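# Push the grey crate into the tunnel washer

## Task

Put the grey crate into the tunnel washer so that it goes in, then release it so that neither gripper is holding it at the end.

## Robot and tools

Robot: two six-joint arms, left_arm and right_arm, each ending in a two-finger gripper. The arm names are just labels and do not mean image sides. Brief outside tugs on a held part or pushes on loose objects can happen.

Frame: one shared scene frame. The origin is on the table surface midway between the arms, +x points out across the table, +z points up, and left_arm sits on the +y side. Positions are in metres. The reported hand position may be a little wrong, more so when the arm is stretched far.

Gripper geometry: the fingers extend along the gripper's +z axis and close along its y axis. The reported end-effector point lies between the finger pads, roughly 1 cm short of the fingertips.

Tool execute_actions, argument actions: a list holding exactly one item or nothing.
- Empty list {"actions": []}: no command, just the current state.
- Motion {"actions": [{"rows": [[...]], "steps": N}]}: N is 1 to 15 control steps of 1/30 s each, default 15. Each row covers one step; if rows run out, the last row repeats. At most 15 rows.
- Wait {"actions": [{"steps": N}]}: no rows, N up to 300. It returns once N steps have passed since the previous result, and your thinking time counts toward them.
- Optional pictures (true/false) decides whether camera images come back; by default they do.

Row layout: always 14 numbers for both arms together, even if one arm stays still. Numbers 1-7 are left_arm: waist, shoulder, elbow, wrist pitch, wrist yaw, wrist roll, then opening. Numbers 8-14 are the same seven for right_arm. The joint values are absolute target angles in radians, in the same form Joint positions prints them, not offsets. Stated ranges per arm: waist -2.618 to 3.054, shoulder 0.000 to 3.142, elbow 0.000 to 3.142, wrist pitch -1.571 to 1.571, wrist yaw -1.571 to 1.571, wrist roll -2.094 to 2.094. The true end of a joint may be up to 0.036 rad either side of these. A call is refused (nothing is sent) if a target goes over 0.036 rad beyond a stated end and also further out than the last reported angle. Targets past a real end are clipped there, and the result may say "joint sent to its limit", possibly about an earlier action still running; missing that message does not prove there is room left.

Opening: an absolute value from -1 (closed) to +1 (fully open, about 0.094 m between pads). grip_measured shows the actual opening on this same scale; away from the extremes the fingers go to where grip_measured would equal your number. Each gripper's reading may be off by about 1 mm, fixed for the scene. To hold something, keep commanding a value below grip_measured: about 0.03 below holds firmly, smaller gaps hold more gently. Pad force tops out near 50-62 N (less on some grippers, and less on parts under about 2 mm thick); the first contact can spike harder.

Motion limits: each step, a joint's commanded target is kept within a fixed distance of its measured angle: waist 0.202 rad, shoulder 0.258, elbow 0.238, wrist pitch 0.573, wrist yaw and roll 0.522. If the targets would move the gripper more than 70 mm from where it is, all of that arm's targets are pulled back toward the measured angles. So big moves need several calls. Between calls the arms keep heading for the last row you sent, until everything has nearly stopped or some step is HELD; after that, only a new action resumes travel. Fingers already moving keep moving.

Result lines: the state line `left_arm: …` | `right_arm: …` gives each gripper's end_effector_position (m) and end_effector_quat_wxyz. Joint positions and Joint velocities list, per arm, the six joints (rad, rad/s) then the pad gap (m, m/s). "joint command not followed" means the clearance check altered or blocked some joint targets while the rest of the row ran. HELD marks steps where all or part of your row was not sent. MOTOR HOT warns from 75 °C; OVER-TEMPERATURE FAULT means an arm was stopped: at 90 °C for 10 s (that threshold then sleeps 5 minutes for that arm), and at 100 °C the arm and gripper go limp and drop. Holding loads heats motors, even while idle, and some heat carries into the next scene.

Tool zoom_image: camera (one of cam_head_left, cam_head_right, cam_high, cam_low, cam_left_wrist, cam_right_wrist) and region [x0, y0, x1, y1] in pixels of that camera's last full image, top-left origin, at most 504 by 504. Image sizes: wrist cameras 616x616, others 504x504. Calibration (K, distortion, T_world_to_cam) was given per camera; real cameras may differ slightly, and wrist camera poses follow the reported joints.

Tool finished_scene: argument scene, the number of the current scene. Its result gives the next task. Answering without any tool call ends everything.

Avoid: knocking or pushing rigid objects out of the work area (fails the task), letting the arms collide or press on each other (may end the scene), drops, slips, slams, hard hits and very hard pushes. Smooth, efficient, quick motion is better.

Each tool is called after "Emit:" in YAML: its name, and indented under it one key for each argument.

## Session

I'll start by looking at the scene.

Emit:
execute_actions:
  actions: []

Scene clock: 0.00 s of 4200.00 s.
left_arm: end_effector_position=(+0.2635, +0.3411, +0.1852) grip_measured=+1.000 end_effector_quat_wxyz=(+0.240, +0.628, +0.707, +0.220) | right_arm: end_effector_position=(+0.4690, -0.5510, +0.2827) grip_measured=+1.000 end_effector_quat_wxyz=(+0.320, +0.138, +0.648, -0.677)
Joint positions: left_arm=[-0.145  0.77   0.847 -0.988 -0.07   1.376  0.094] | right_arm=[-0.181  2.145  1.488  0.992  1.191 -1.232  0.094]
Joint velocities: left_arm=[-0.012 -0.002  0.012 -0.022 -0.081 -0.007  0.   ] | right_arm=[ 0.002 -0.007 -0.012 -0.037  0.007 -0.022  0.   ]
Motor temperatures (°C, as the motors report them): left_arm=[27 26 24 26 26 25] | right_arm=[26 25 24 24 26 27]

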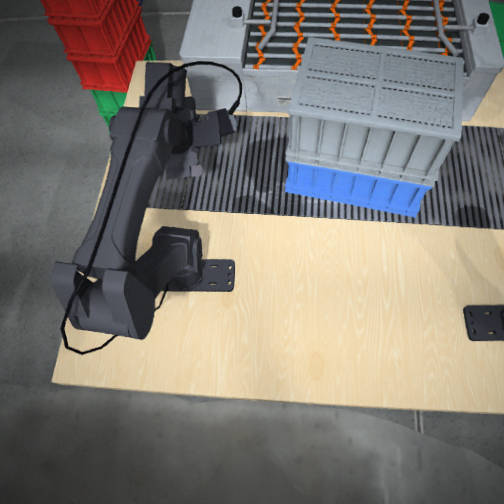

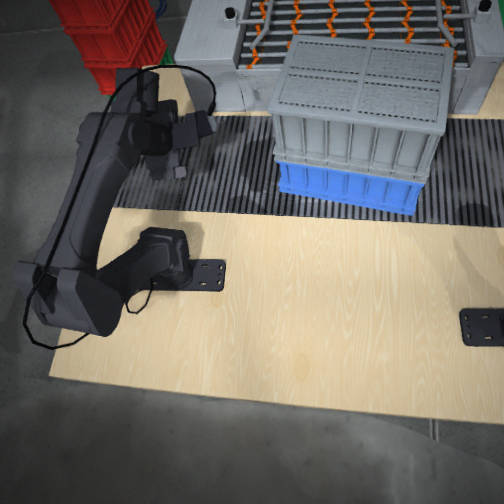

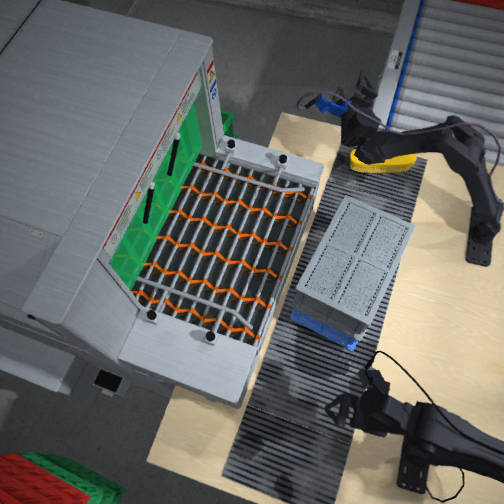

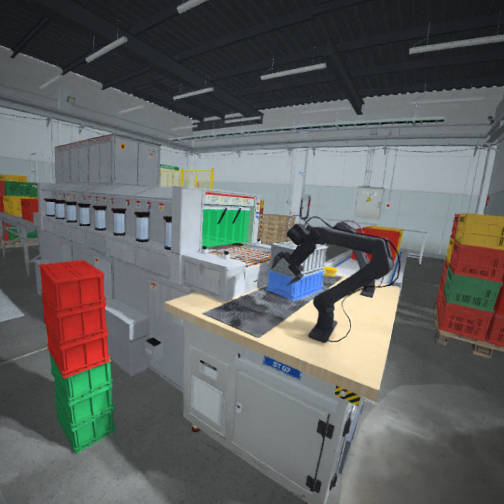

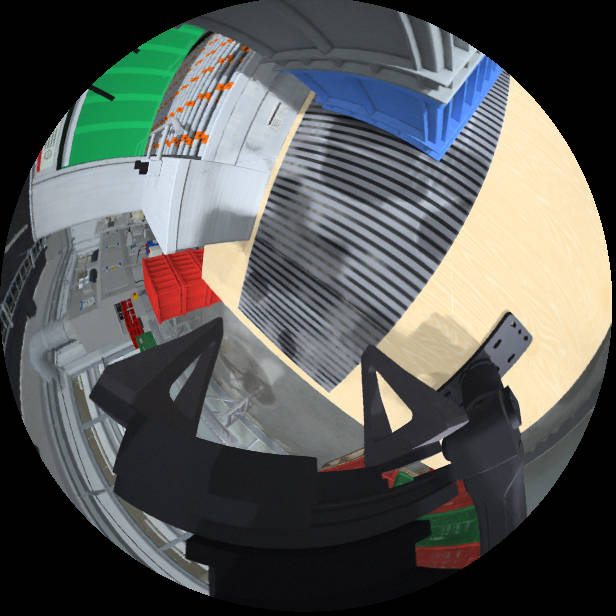

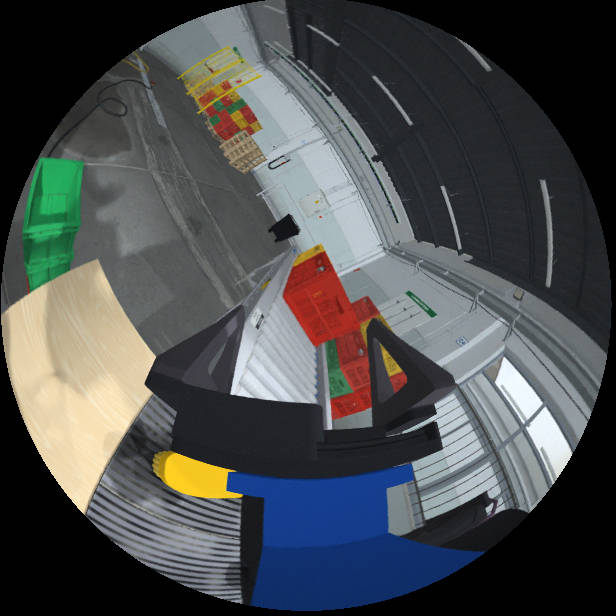

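Emit:
zoom_image:
  camera: "cam_high"
  region: [100, 60, 440, 400]

Emit:
zoom_image:
  camera: "cam_head_left"
  region: [254, 0, 504, 250]

Emit:
zoom_image:
  camera: "cam_low"
  region: [170, 170, 420, 350]

Region (100, 60, 440, 400) of cam_high's 504x504 image, scaled by 1.482, with more detail than that image has.

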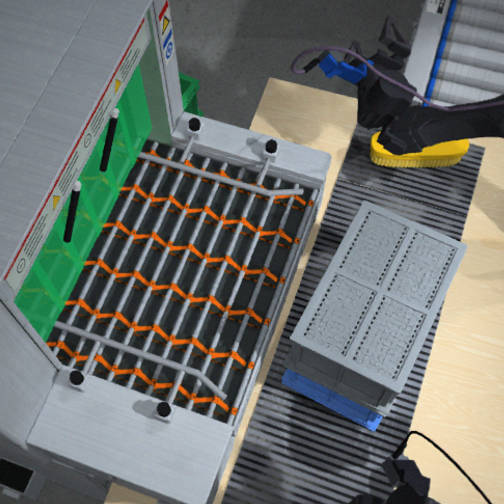

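Region (254, 0, 504, 250) of cam_head_left's 504x504 image, scaled by 2.016, with more detail than that image has.

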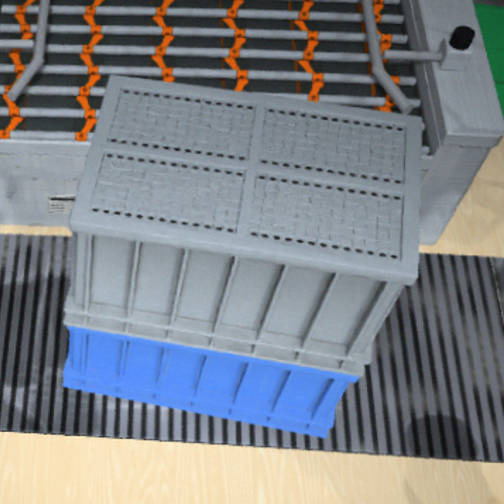

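Region (170, 170, 420, 350) of cam_low's 504x504 image, scaled by 2.016, with more detail than that image has; it fills the top 363 rows of this view, and the rest is white.

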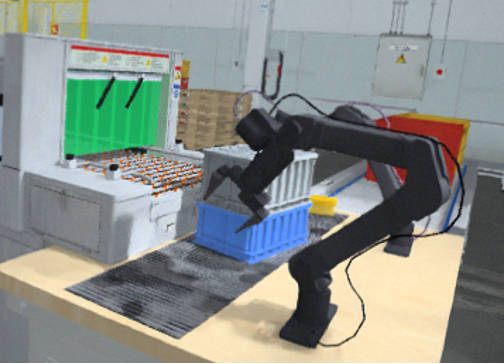

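Emit:
zoom_image:
  camera: "cam_low"
  region: [195, 185, 270, 260]

Emit:
zoom_image:
  camera: "cam_high"
  region: [95, 60, 235, 260]

Emit:
zoom_image:
  camera: "cam_left_wrist"
  region: [20, 0, 520, 260]

Region (195, 185, 270, 260) of cam_low's 504x504 image, scaled by 6.720, with more detail than that image has.

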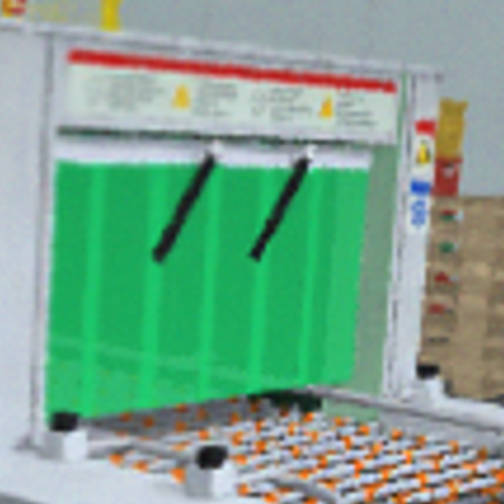

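Region (95, 60, 235, 260) of cam_high's 504x504 image, scaled by 2.520, with more detail than that image has; it fills the left 353 columns of this view, and the rest is white.

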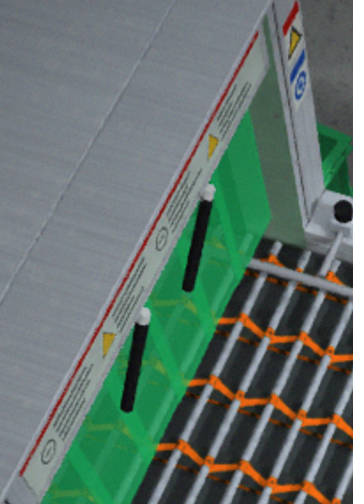

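Region (20, 0, 520, 260) of cam_left_wrist's 616x616 image, scaled by 1.008, with more detail than that image has; it fills the top 262 rows of this view, and the rest is white.

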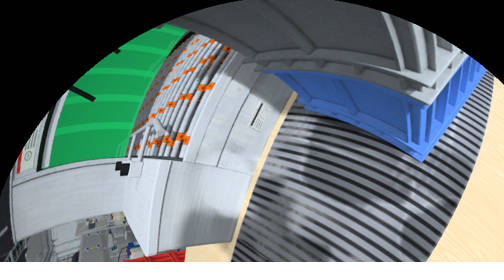

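Emit:
zoom_image:
  camera: "cam_high"
  region: [280, 180, 440, 440]

Emit:
zoom_image:
  camera: "cam_head_right"
  region: [254, 20, 474, 240]

Emit:
execute_actions:
  actions: []

Region (280, 180, 440, 440) of cam_high's 504x504 image, scaled by 1.938, with more detail than that image has; it fills the left 310 columns of this view, and the rest is white.

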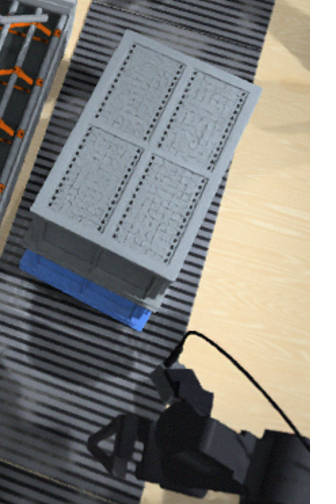

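Region (254, 20, 474, 240) of cam_head_right's 504x504 image, scaled by 2.291, with more detail than that image has.

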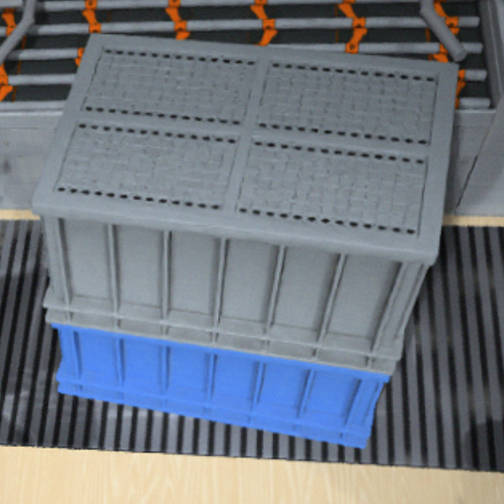

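Scene clock: 60.00 s of 4200.00 s.
left_arm: end_effector_position=(+0.2635, +0.3411, +0.1852) grip_measured=+1.000 end_effector_quat_wxyz=(+0.240, +0.628, +0.707, +0.220) | right_arm: end_effector_position=(+0.4690, -0.5510, +0.2827) grip_measured=+1.000 end_effector_quat_wxyz=(+0.320, +0.138, +0.648, -0.677)
Joint positions: left_arm=[-0.145  0.77   0.847 -0.988 -0.07   1.376  0.094] | right_arm=[-0.181  2.145  1.488  0.992  1.191 -1.232  0.094]
Joint velocities: left_arm=[-0.012 -0.002 -0.017 -0.037 -0.037 -0.125  0.   ] | right_arm=[-0.007 -0.007 -0.007  0.051 -0.022 -0.007  0.   ]
Motor temperatures (°C, as the motors report them): left_arm=[27 26 27 30 26 25] | right_arm=[26 38 28 29 27 27]
Steps of this call (steps 1 to 1800: nothing new was sent). Readings (joint positions):
1: left_arm=[-0.145 0.770 0.847 -0.988 -0.070 1.376] | right_arm=[-0.181 2.145 1.488 0.992 1.191 -1.232]
2: left_arm=[-0.145 0.770 0.847 -0.988 -0.070 1.376] | right_arm=[-0.181 2.145 1.488 0.992 1.191 -1.232]
4: left_arm=[-0.145 0.770 0.847 -0.988 -0.070 1.376] | right_arm=[-0.181 2.145 1.488 0.992 1.191 -1.232]
8: left_arm=[-0.145 0.770 0.847 -0.988 -0.070 1.376] | right_arm=[-0.181 2.145 1.488 0.992 1.191 -1.232]
1800: the state above

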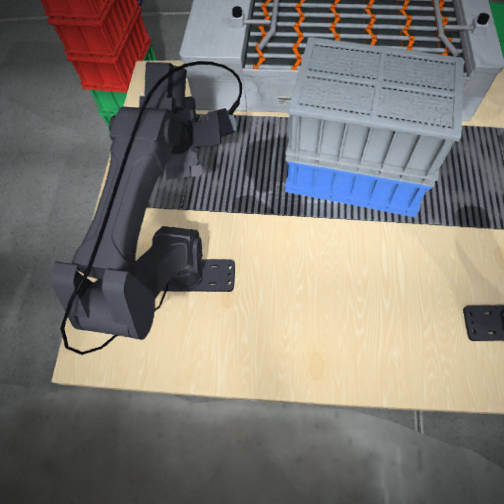

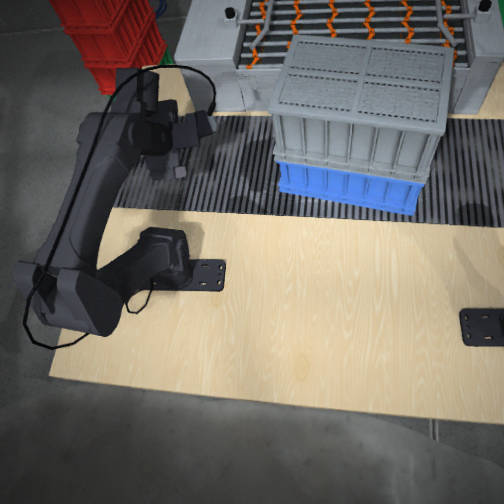

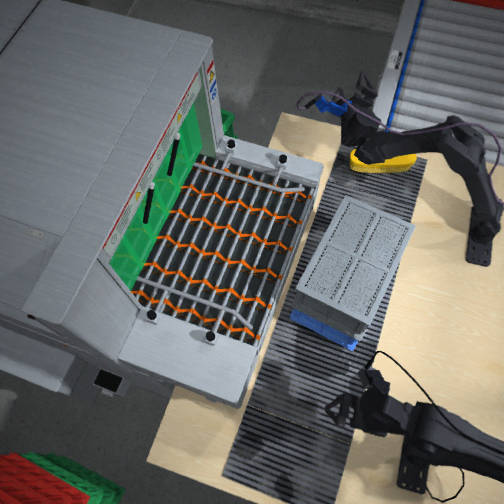

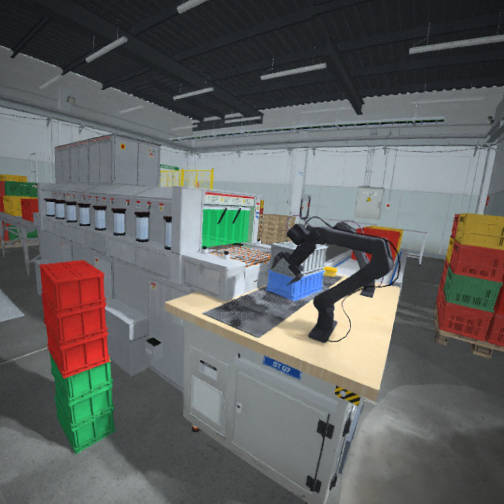

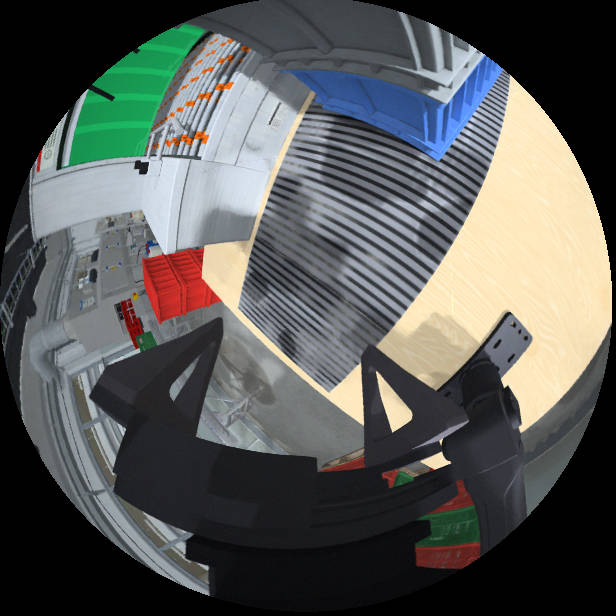

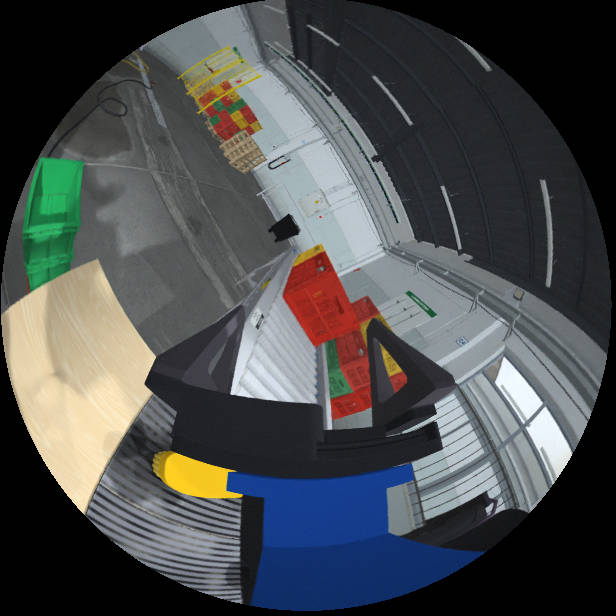

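Emit:
execute_actions:
  actions:
    - {"rows": [[0.047, 1.459, 0.720, 0.739, 1.403, -1.571, -0.2, -0.382, 0.956, 0.418, 0.538, -1.379, 1.571, -0.2]], "steps": 15}
  pictures: false

Scene clock: 120.50 s of 4200.00 s.
left_arm: end_effector_position=(+0.4027, +0.2190, +0.1938) grip_measured=-0.197 end_effector_quat_wxyz=(+0.495, +0.288, +0.706, -0.417) | right_arm: end_effector_position=(+0.3258, -0.4145, +0.2593) grip_measured=-0.198 end_effector_quat_wxyz=(+0.705, +0.099, +0.702, -0.027)
Joint positions: left_arm=[0.04  1.499 0.709 0.39  1.142 0.056 0.038] | right_arm=[-0.392  1.015  0.442  0.569 -0.161  0.1    0.038]
Joint velocities: left_arm=[-0.012 -0.183  0.022  2.293  1.692 -2.864  0.   ] | right_arm=[ 0.046 -1.409 -0.662 -0.095 -2.923  2.791  0.   ]
Motor temperatures (°C, as the motors report them): left_arm=[27 26 28 31 26 25] | right_arm=[26 41 29 30 27 27]
Steps of this call (steps 1 to 1800: nothing new was sent; steps 1801 to 1815: all 15 steps of this action). Readings (joint positions):
1801: left_arm=[-0.116 0.786 0.834 -0.944 -0.005 1.317] | right_arm=[-0.197 2.108 1.444 0.928 1.102 -1.154]
1802: left_arm=[-0.068 0.828 0.816 -0.858 0.075 1.241] | right_arm=[-0.223 2.040 1.356 0.841 0.990 -1.059]
1804: left_arm=[0.001 0.969 0.780 -0.664 0.242 1.071] | right_arm=[-0.310 1.881 1.173 0.719 0.780 -0.864]
1808: left_arm=[0.040 1.344 0.746 -0.215 0.628 0.676] | right_arm=[-0.434 1.532 0.833 0.617 0.430 -0.490]
1815: the state above

Emit:
execute_actions:
  actions:
    - {"steps": 20}

Scene clock: 121.97 s of 4200.00 s.
left_arm: end_effector_position=(+0.3685, +0.2026, +0.2517) grip_measured=-0.197 end_effector_quat_wxyz=(+0.079, -0.104, +0.702, -0.700) | right_arm: end_effector_position=(+0.2332, -0.2260, +0.2627) grip_measured=-0.199 end_effector_quat_wxyz=(+0.191, +0.184, +0.682, +0.682)
Joint positions: left_arm=[ 0.04   1.471  0.709  0.724  1.396 -1.567  0.038] | right_arm=[-0.388  0.96   0.425  0.546 -1.37   1.573  0.038]
Joint velocities: left_arm=[-0.007 -0.012 -0.012  0.022  0.022 -0.081 -0.   ] | right_arm=[-0.012  0.002  0.002  0.007 -0.007  0.007 -0.   ]
Motor temperatures (°C, as the motors report them): left_arm=[27 26 28 32 26 25] | right_arm=[26 40 29 30 27 27]
Steps of this call (steps 1 to 44: the robot went on to your last target). Readings (joint positions):
1: left_arm=[0.040 1.492 0.709 0.461 1.192 -0.044] | right_arm=[-0.391 0.980 0.427 0.567 -0.262 0.200]
2: left_arm=[0.040 1.484 0.709 0.520 1.233 -0.144] | right_arm=[-0.391 0.965 0.425 0.567 -0.363 0.300]
4: left_arm=[0.040 1.473 0.709 0.604 1.293 -0.343] | right_arm=[-0.390 0.960 0.425 0.568 -0.562 0.500]
8: left_arm=[0.040 1.471 0.709 0.681 1.355 -0.743] | right_arm=[-0.390 0.960 0.425 0.556 -0.960 0.904]
44: the state above
camera_calibration (this result's frames):
cam_left_wrist: T_world_to_cam=[[0.25067, 0.0806764, 0.964705, -0.355732], [-0.916711, 0.340061, 0.209761, 0.245314], [-0.311136, -0.936936, 0.1592, 0.374983], [0, 0, 0, 1]] pos_world=[0.430724, 0.296613, 0.232022]
cam_right_wrist: T_world_to_cam=[[0.124913, -0.0639701, -0.990103, 0.218032], [-0.97569, -0.189036, -0.110881, 0.230417], [-0.180072, 0.979884, -0.0860281, 0.41153], [0, 0, 0, 1]] pos_world=[0.271686, -0.345747, 0.276826]

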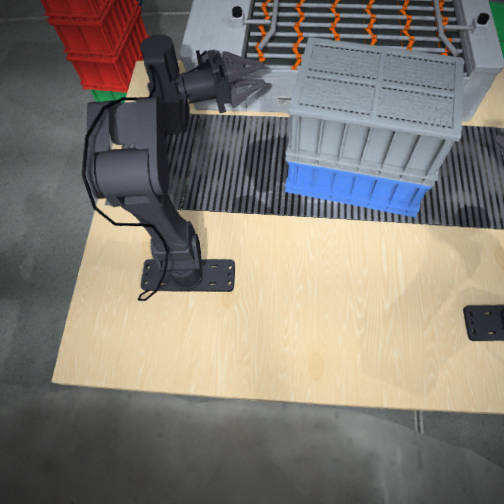

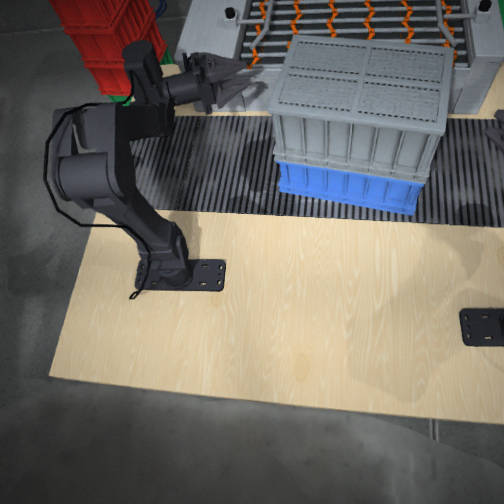

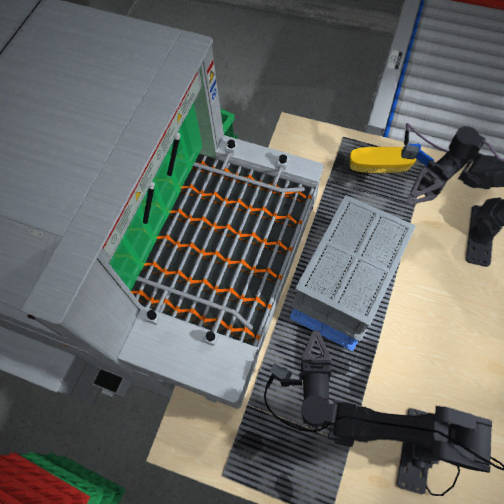

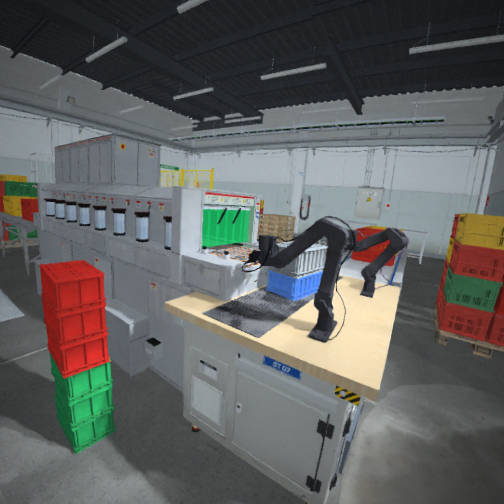

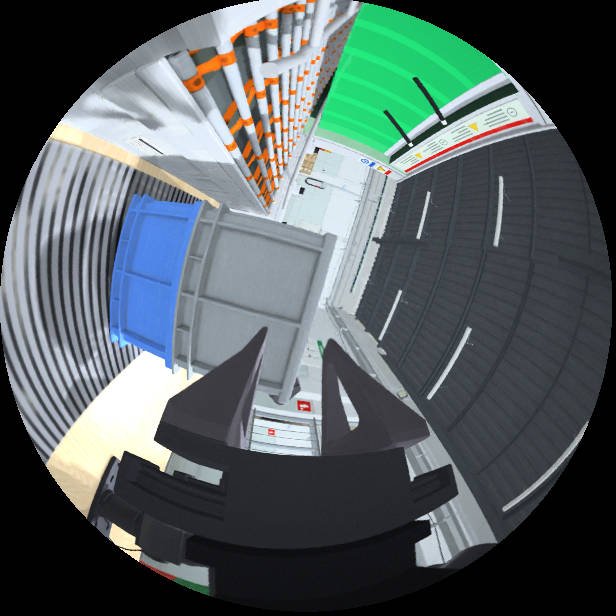

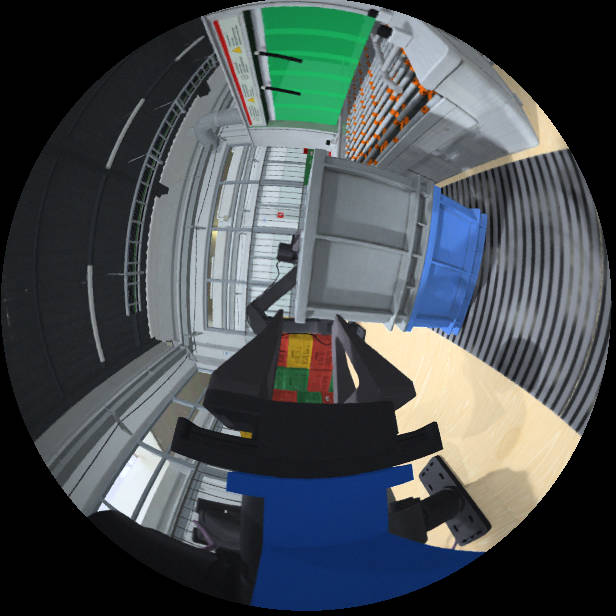

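Emit:
zoom_image:
  camera: "cam_left_wrist"
  region: [100, 170, 380, 450]

Emit:
zoom_image:
  camera: "cam_right_wrist"
  region: [230, 130, 510, 410]

Region (100, 170, 380, 450) of cam_left_wrist's 616x616 image, scaled by 1.800, with more detail than that image has.

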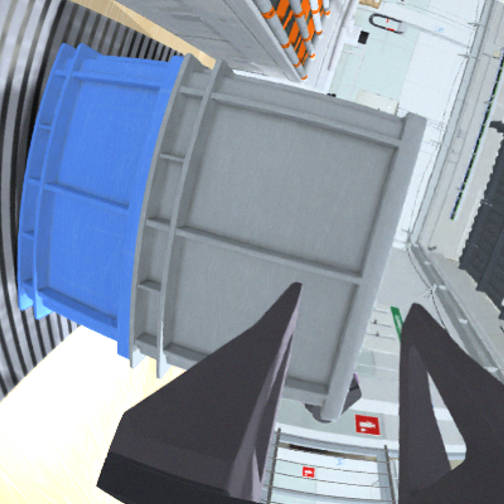

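Region (230, 130, 510, 410) of cam_right_wrist's 616x616 image, scaled by 1.800, with more detail than that image has.

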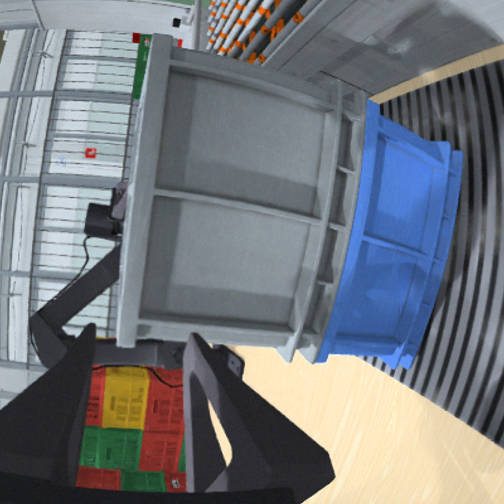

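Emit:
execute_actions:
  actions:
    - {"rows": [ [0.044,1.459,0.720,0.739,1.400,-1.571,-0.2,-0.377,0.955,0.418,0.537,-1.372,1.571,-0.2], [0.037,1.458,0.722,0.738,1.390,-1.571,-0.2,-0.364,0.952,0.417,0.534,-1.352,1.571,-0.2], [0.025,1.457,0.724,0.736,1.374,-1.571,-0.2,-0.341,0.946,0.416,0.530,-1.320,1.571,-0.2], [0.009,1.455,0.726,0.735,1.353,-1.571,-0.2,-0.311,0.939,0.415,0.524,-1.276,1.571,-0.2], [-0.010,1.453,0.730,0.732,1.328,-1.571,-0.2,-0.275,0.931,0.413,0.518,-1.224,1.571,-0.2], [-0.032,1.450,0.733,0.730,1.299,-1.571,-0.2,-0.234,0.921,0.411,0.510,-1.164,1.571,-0.2], [-0.056,1.448,0.737,0.727,1.268,-1.571,-0.2,-0.191,0.910,0.409,0.501,-1.101,1.571,-0.2], [-0.080,1.445,0.742,0.724,1.236,-1.571,-0.2,-0.146,0.900,0.407,0.493,-1.036,1.571,-0.2], [-0.104,1.443,0.746,0.721,1.205,-1.571,-0.2,-0.103,0.889,0.405,0.484,-0.973,1.571,-0.2], [-0.126,1.440,0.749,0.719,1.177,-1.571,-0.2,-0.062,0.880,0.403,0.477,-0.913,1.571,-0.2], [-0.145,1.438,0.753,0.716,1.151,-1.571,-0.2,-0.026,0.871,0.401,0.470,-0.861,1.571,-0.2], [-0.161,1.436,0.755,0.715,1.130,-1.571,-0.2,0.004,0.864,0.400,0.464,-0.817,1.571,-0.2], [-0.173,1.435,0.757,0.713,1.114,-1.571,-0.2,0.027,0.858,0.399,0.460,-0.785,1.571,-0.2], [-0.180,1.434,0.759,0.712,1.104,-1.571,-0.2,0.040,0.855,0.398,0.457,-0.765,1.571,-0.2], [-0.183,1.434,0.759,0.712,1.101,-1.571,-0.2,0.045,0.854,0.398,0.456,-0.758,1.571,-0.2] ], "steps": 15}
  pictures: false

Emit:
execute_actions:
  actions:
    - {"steps": 15}

Scene clock: 182.47 s of 4200.00 s.
left_arm: end_effector_position=(+0.3704, +0.1435, +0.2602) grip_measured=-0.197 end_effector_quat_wxyz=(+0.092, -0.098, +0.702, -0.700) | right_arm: end_effector_position=(+0.2370, -0.1588, +0.2679) grip_measured=-0.199 end_effector_quat_wxyz=(+0.209, +0.200, +0.675, +0.679)
Joint positions: left_arm=[-0.17   1.462  0.729  0.722  1.176 -1.568  0.038] | right_arm=[ 0.022  0.878  0.411  0.484 -0.91   1.573  0.038]
Joint velocities: left_arm=[-0.242 -0.085  0.051 -0.007 -0.505 -0.11   0.001] | right_arm=[ 0.413 -0.105 -0.017 -0.125  0.872  0.007  0.001]
Motor temperatures (°C, as the motors report them): left_arm=[27 29 28 33 26 25] | right_arm=[26 30 29 31 27 27]
Steps of this call (steps 1 to 15: the robot went on to your last target; steps 16 to 1800: nothing new was sent; steps 1801 to 1815: all 15 steps of this action). Readings (joint positions):
1801: left_arm=[0.040 1.471 0.709 0.724 1.396 -1.568] | right_arm=[-0.388 0.960 0.425 0.546 -1.370 1.573]
1802: left_arm=[0.040 1.471 0.709 0.724 1.396 -1.568] | right_arm=[-0.386 0.960 0.425 0.545 -1.368 1.573]
1804: left_arm=[0.036 1.471 0.709 0.724 1.386 -1.568] | right_arm=[-0.360 0.960 0.425 0.542 -1.346 1.573]
1808: left_arm=[-0.029 1.471 0.709 0.724 1.324 -1.568] | right_arm=[-0.224 0.941 0.424 0.521 -1.216 1.573]
1815: the state above

Scene clock: 182.97 s of 4200.00 s.
left_arm: end_effector_position=(+0.3795, +0.1442, +0.2635) grip_measured=-0.197 end_effector_quat_wxyz=(+0.116, -0.115, +0.698, -0.697) | right_arm: end_effector_position=(+0.2536, -0.1694, +0.2647) grip_measured=-0.199 end_effector_quat_wxyz=(+0.245, +0.246, +0.663, +0.663)
Joint positions: left_arm=[-0.179  1.456  0.733  0.721  1.109 -1.568  0.038] | right_arm=[ 0.038  0.874  0.409  0.465 -0.771  1.573  0.038]
Joint velocities: left_arm=[ 0.002  0.022 -0.007 -0.037 -0.037  0.022 -0.001] | right_arm=[-0.002  0.007 -0.012  0.022  0.037 -0.081 -0.001]
Motor temperatures (°C, as the motors report them): left_arm=[27 29 28 33 26 25] | right_arm=[26 30 29 31 27 27]
Steps of this call (steps 1 to 15: the robot went on to your last target). Readings (joint positions):
1: left_arm=[-0.176 1.459 0.731 0.722 1.163 -1.568] | right_arm=[0.032 0.875 0.410 0.480 -0.882 1.573]
2: left_arm=[-0.179 1.458 0.732 0.722 1.152 -1.568] | right_arm=[0.037 0.874 0.410 0.477 -0.860 1.573]
4: left_arm=[-0.179 1.456 0.733 0.722 1.136 -1.568] | right_arm=[0.038 0.874 0.410 0.473 -0.826 1.573]
8: left_arm=[-0.179 1.456 0.733 0.721 1.118 -1.568] | right_arm=[0.038 0.874 0.409 0.468 -0.790 1.573]
15: the state above
camera_calibration (this result's frames):
cam_left_wrist: T_world_to_cam=[[0.21028, 0.0918281, 0.973319, -0.353751], [-0.944442, 0.276325, 0.177971, 0.300955], [-0.25261, -0.956667, 0.144832, 0.30626], [0, 0, 0, 1]] pos_world=[0.435985, 0.242312, 0.246395]
cam_right_wrist: T_world_to_cam=[[0.102509, -0.0791581, -0.991578, 0.224617], [-0.994685, -0.0178794, -0.101403, 0.292577], [-0.00970194, 0.996702, -0.0805702, 0.318123], [0, 0, 0, 1]] pos_world=[0.271083, -0.294063, 0.278025]

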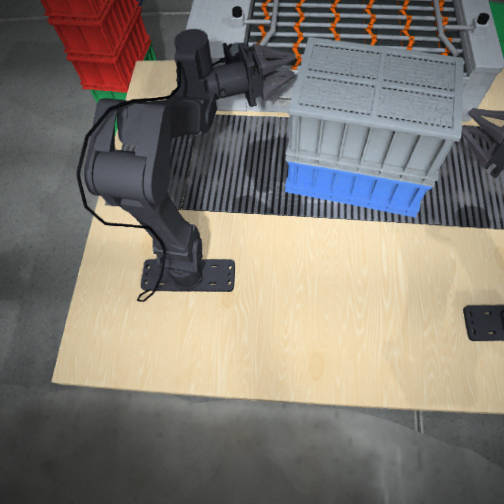

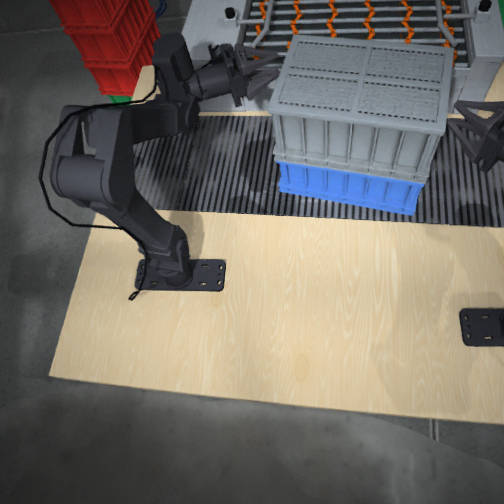

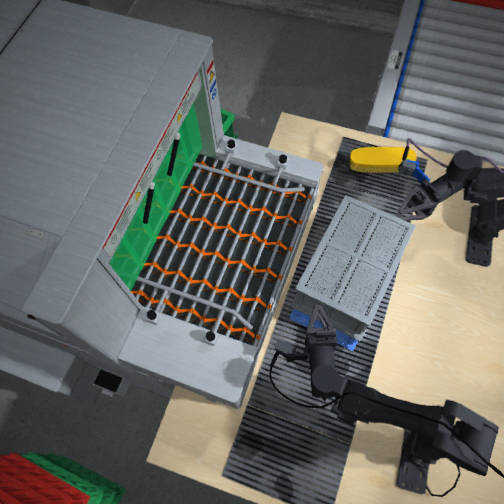

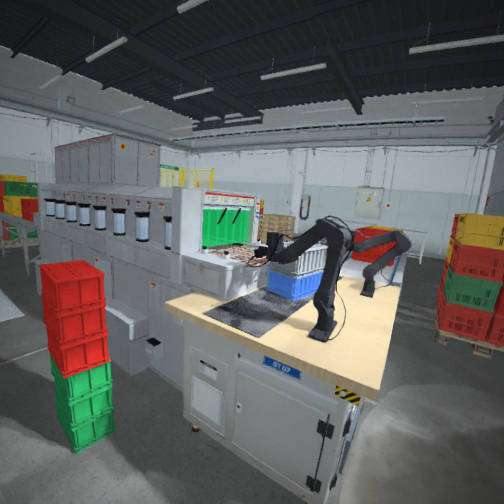

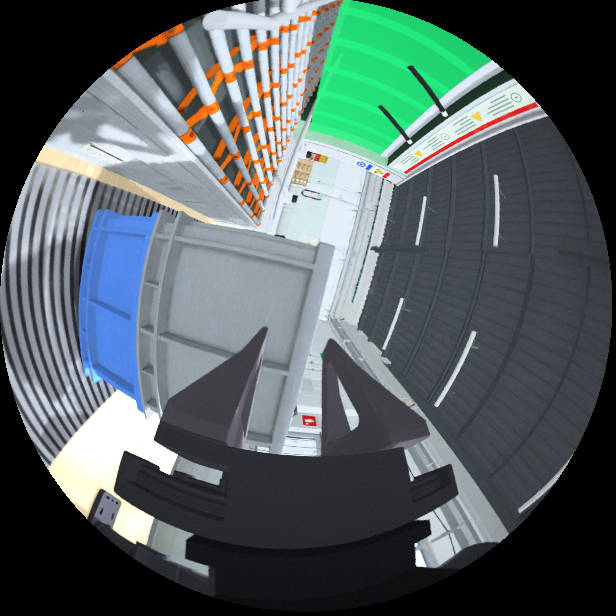

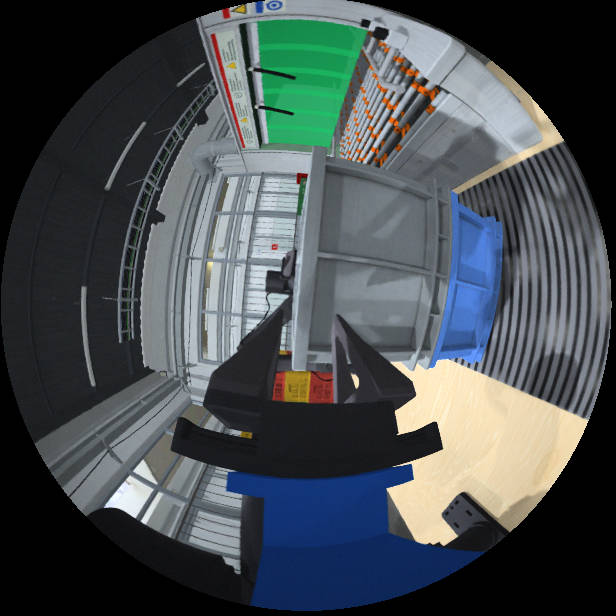

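Emit:
zoom_image:
  camera: "cam_left_wrist"
  region: [180, 200, 400, 420]

Emit:
zoom_image:
  camera: "cam_right_wrist"
  region: [220, 140, 460, 400]

Emit:
zoom_image:
  camera: "cam_high"
  region: [270, 170, 470, 370]

Region (180, 200, 400, 420) of cam_left_wrist's 616x616 image, scaled by 2.291, with more detail than that image has.

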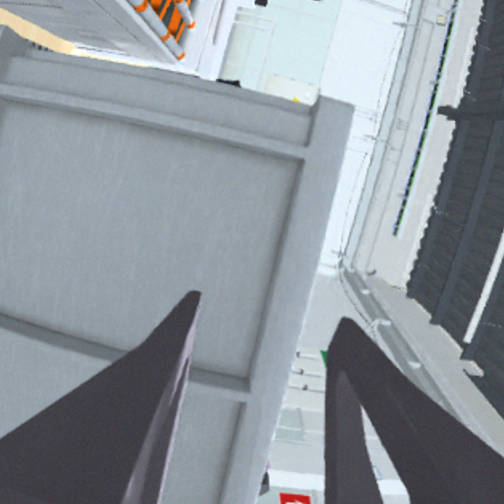

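Region (220, 140, 460, 400) of cam_right_wrist's 616x616 image, scaled by 1.938, with more detail than that image has; it fills the left 465 columns of this view, and the rest is white.

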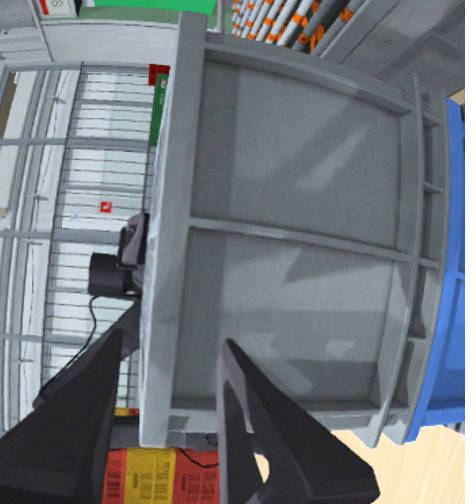

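Region (270, 170, 470, 370) of cam_high's 504x504 image, scaled by 2.520, with more detail than that image has.

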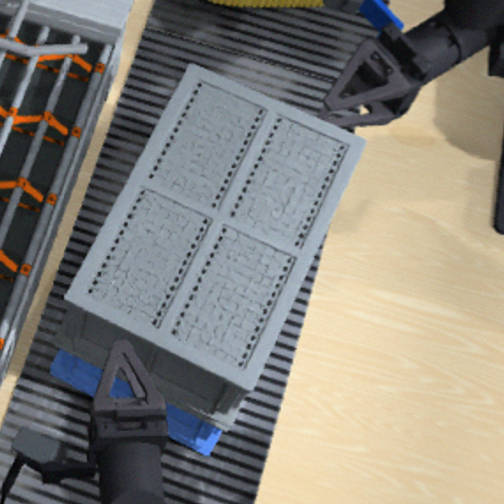

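Emit:
execute_actions:
  actions:
    - {"rows": [ [-0.184,1.456,0.762,0.712,1.098,-1.571,-0.2,0.046,0.885,0.425,0.479,-0.754,1.571,-0.2], [-0.185,1.457,0.764,0.711,1.094,-1.571,-0.2,0.048,0.887,0.426,0.483,-0.749,1.571,-0.2], [-0.188,1.458,0.767,0.711,1.089,-1.571,-0.2,0.052,0.892,0.428,0.487,-0.742,1.571,-0.2], [-0.192,1.459,0.770,0.710,1.083,-1.571,-0.2,0.056,0.897,0.431,0.492,-0.735,1.571,-0.2], [-0.197,1.461,0.773,0.708,1.077,-1.571,-0.2,0.063,0.904,0.434,0.497,-0.727,1.571,-0.2], [-0.203,1.463,0.777,0.707,1.070,-1.571,-0.2,0.070,0.913,0.438,0.503,-0.719,1.571,-0.2], [-0.210,1.465,0.781,0.705,1.062,-1.571,-0.2,0.078,0.922,0.442,0.509,-0.709,1.571,-0.2], [-0.217,1.467,0.786,0.703,1.055,-1.571,-0.2,0.087,0.932,0.446,0.516,-0.700,1.571,-0.2], [-0.224,1.470,0.790,0.701,1.047,-1.571,-0.2,0.096,0.943,0.451,0.522,-0.691,1.571,-0.2], [-0.232,1.473,0.794,0.699,1.039,-1.571,-0.2,0.106,0.954,0.456,0.528,-0.681,1.571,-0.2], [-0.240,1.475,0.798,0.697,1.032,-1.571,-0.2,0.115,0.965,0.461,0.534,-0.673,1.571,-0.2], [-0.247,1.478,0.801,0.695,1.026,-1.571,-0.2,0.124,0.976,0.466,0.539,-0.665,1.571,-0.2], [-0.254,1.480,0.804,0.693,1.020,-1.571,-0.2,0.133,0.986,0.470,0.544,-0.658,1.571,-0.2], [-0.261,1.482,0.807,0.691,1.015,-1.571,-0.2,0.141,0.995,0.474,0.548,-0.651,1.571,-0.2], [-0.267,1.484,0.809,0.690,1.011,-1.571,-0.2,0.148,1.004,0.478,0.552,-0.646,1.571,-0.2] ], "steps": 15}
  pictures: false

Emit:
execute_actions:
  actions:
    - {"rows": [ [-0.272,1.486,0.811,0.688,1.008,-1.571,-0.2,0.155,1.011,0.481,0.554,-0.643,1.571,-0.2], [-0.276,1.487,0.812,0.687,1.007,-1.571,-0.2,0.159,1.016,0.484,0.556,-0.641,1.571,-0.2], [-0.279,1.488,0.812,0.687,1.006,-1.571,-0.2,0.163,1.021,0.486,0.556,-0.640,1.571,-0.2], [-0.280,1.489,0.812,0.686,1.006,-1.571,-0.2,0.165,1.023,0.487,0.556,-0.640,1.571,-0.2], [-0.281,1.489,0.812,0.686,1.006,-1.571,-0.2,0.166,1.024,0.487,0.556,-0.640,1.571,-0.2] ], "steps": 15}

Scene clock: 243.47 s of 4200.00 s.
left_arm: end_effector_position=(+0.3834, +0.1231, +0.2741) grip_measured=-0.197 end_effector_quat_wxyz=(+0.122, -0.108, +0.695, -0.700) | right_arm: end_effector_position=(+0.2692, -0.1519, +0.2593) grip_measured=-0.199 end_effector_quat_wxyz=(+0.238, +0.253, +0.667, +0.659)
Joint positions: left_arm=[-0.249  1.471  0.779  0.71   1.04  -1.568  0.038] | right_arm=[ 0.125  0.982  0.443  0.516 -0.683  1.574  0.038]
Joint velocities: left_arm=[-0.222  0.1    0.046 -0.095 -0.168  0.037 -0.001] | right_arm=[ 0.173  0.232  0.1    0.037  0.271 -0.007  0.002]
Motor temperatures (°C, as the motors report them): left_arm=[27 30 30 34 26 25] | right_arm=[26 29 30 35 26 27]
Steps of this call (steps 1 to 15: the robot went on to your last target; steps 16 to 1800: nothing new was sent; steps 1801 to 1815: all 15 steps of this action). Readings (joint positions):
1801: left_arm=[-0.179 1.456 0.733 0.721 1.106 -1.568] | right_arm=[0.038 0.874 0.409 0.465 -0.766 1.573]
1802: left_arm=[-0.179 1.456 0.733 0.721 1.105 -1.568] | right_arm=[0.038 0.874 0.409 0.465 -0.765 1.573]
1804: left_arm=[-0.179 1.456 0.733 0.721 1.100 -1.568] | right_arm=[0.041 0.879 0.409 0.471 -0.758 1.573]
1808: left_arm=[-0.196 1.456 0.748 0.715 1.082 -1.568] | right_arm=[0.064 0.908 0.410 0.485 -0.736 1.573]
1815: the state above

Scene clock: 243.97 s of 4200.00 s.
left_arm: end_effector_position=(+0.3926, +0.1234, +0.2743) grip_measured=-0.198 end_effector_quat_wxyz=(+0.137, -0.125, +0.693, -0.697) | right_arm: end_effector_position=(+0.2758, -0.1485, +0.2595) grip_measured=-0.199 end_effector_quat_wxyz=(+0.244, +0.258, +0.665, +0.657)
Joint positions: left_arm=[-0.256  1.478  0.787  0.707  0.986 -1.568  0.038] | right_arm=[ 0.148  1.012  0.456  0.535 -0.645  1.574  0.038]
Joint velocities: left_arm=[ 0.002  0.007 -0.022  0.022 -0.051 -0.066 -0.   ] | right_arm=[-0.002  0.002 -0.007 -0.007  0.007 -0.022  0.   ]
Motor temperatures (°C, as the motors report them): left_arm=[27 30 30 34 26 25] | right_arm=[26 29 30 35 26 27]
Steps of this call (steps 1 to 15: all 15 steps of this action). Readings (joint positions):
1: left_arm=[-0.253 1.473 0.781 0.710 1.031 -1.568] | right_arm=[0.131 0.990 0.447 0.521 -0.677 1.574]
2: left_arm=[-0.253 1.474 0.783 0.709 1.020 -1.568] | right_arm=[0.134 0.995 0.449 0.524 -0.670 1.574]
4: left_arm=[-0.254 1.477 0.786 0.708 1.005 -1.568] | right_arm=[0.141 1.005 0.453 0.529 -0.659 1.574]
8: left_arm=[-0.255 1.478 0.787 0.707 0.991 -1.568] | right_arm=[0.146 1.011 0.456 0.534 -0.648 1.574]
15: the state above
camera_calibration (this result's frames):
cam_left_wrist: T_world_to_cam=[[0.188779, 0.104765, 0.976415, -0.3591], [-0.958979, 0.233786, 0.160324, 0.332874], [-0.211476, -0.966627, 0.144601, 0.273204], [0, 0, 0, 1]] pos_world=[0.444786, 0.223886, 0.257758]
cam_right_wrist: T_world_to_cam=[[0.0801702, -0.0847772, -0.993169, 0.224516], [-0.996771, -0.00230271, -0.0802644, 0.311843], [0.00451761, 0.996397, -0.0846881, 0.294158], [0, 0, 0, 1]] pos_world=[0.291507, -0.273346, 0.272924]

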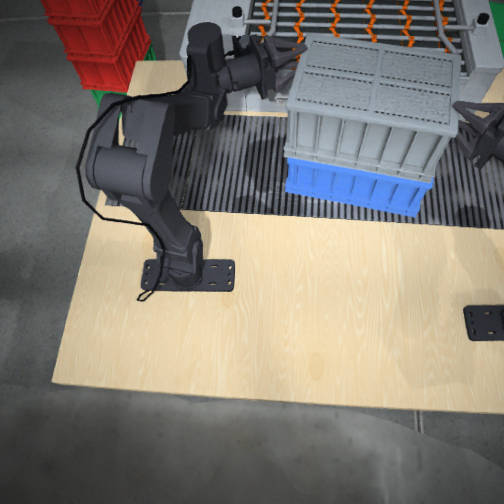

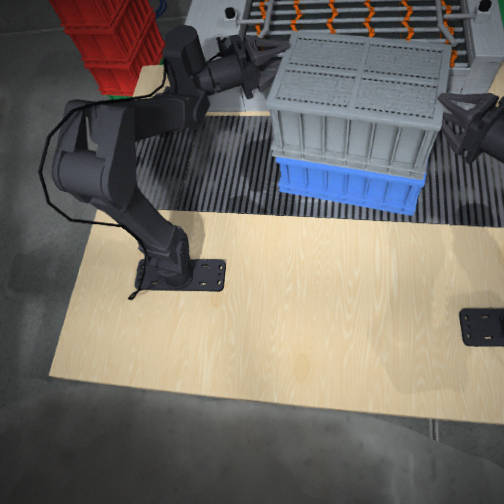

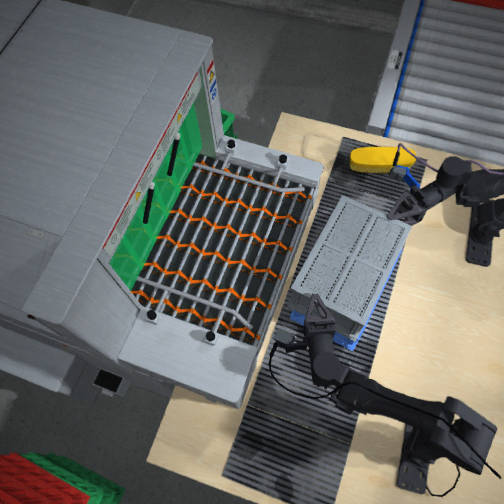

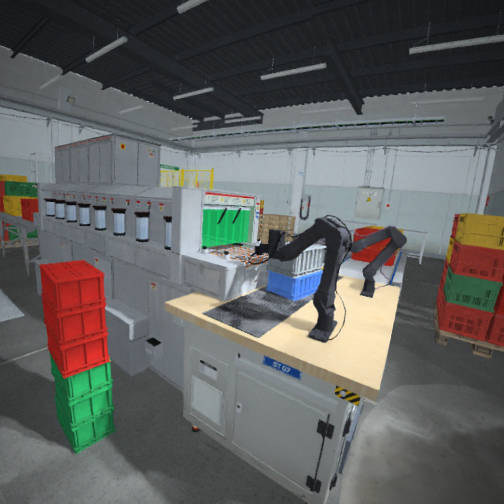

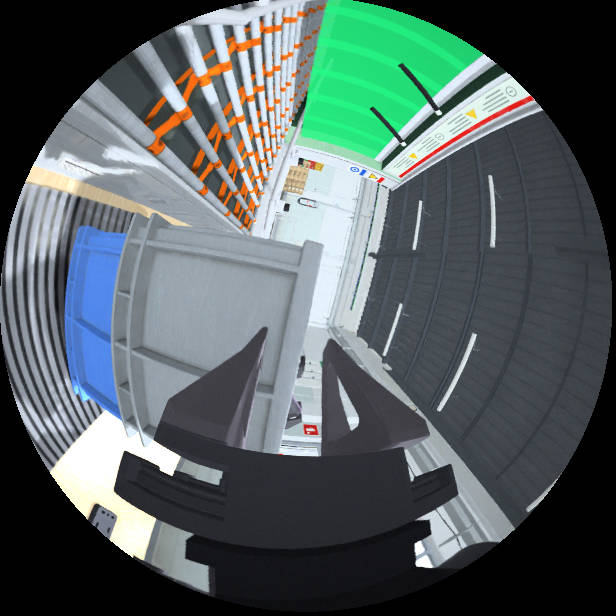

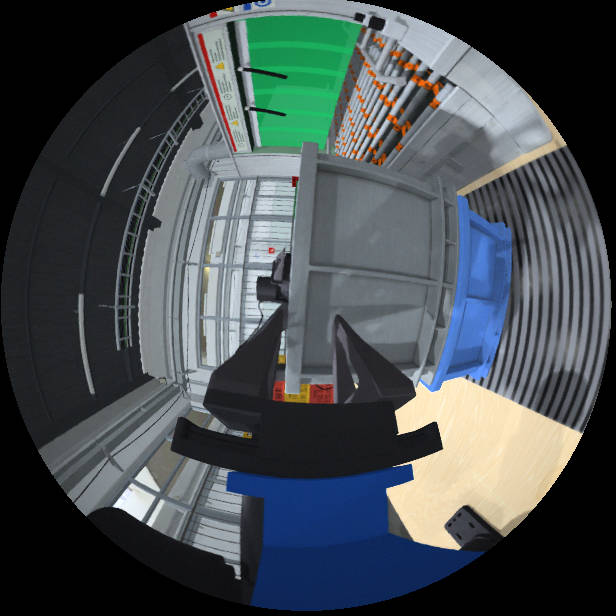

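Emit:
zoom_image:
  camera: "cam_left_wrist"
  region: [200, 220, 400, 420]

Emit:
zoom_image:
  camera: "cam_right_wrist"
  region: [210, 220, 410, 420]

Emit:
zoom_image:
  camera: "cam_high"
  region: [270, 170, 470, 370]

Region (200, 220, 400, 420) of cam_left_wrist's 616x616 image, scaled by 2.520, with more detail than that image has.

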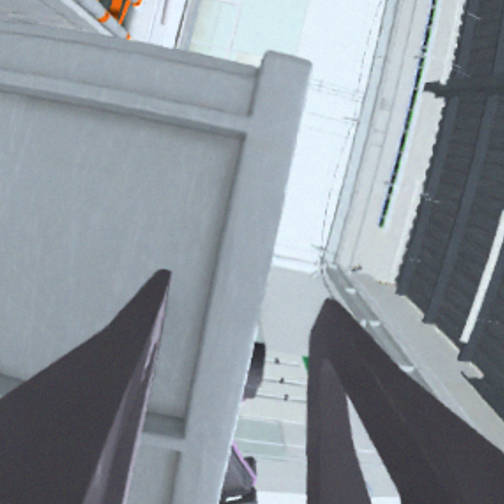

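Region (210, 220, 410, 420) of cam_right_wrist's 616x616 image, scaled by 2.520, with more detail than that image has.

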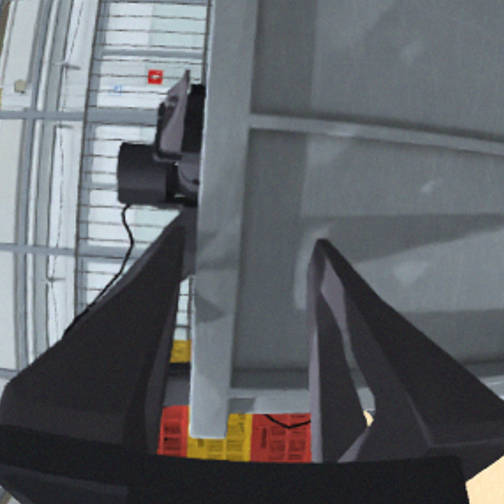

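Region (270, 170, 470, 370) of cam_high's 504x504 image, scaled by 2.520, with more detail than that image has.

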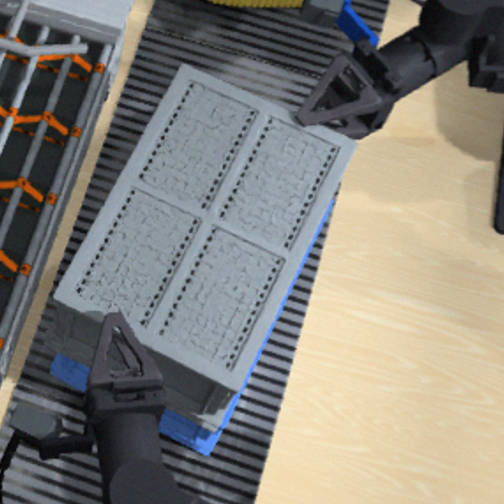

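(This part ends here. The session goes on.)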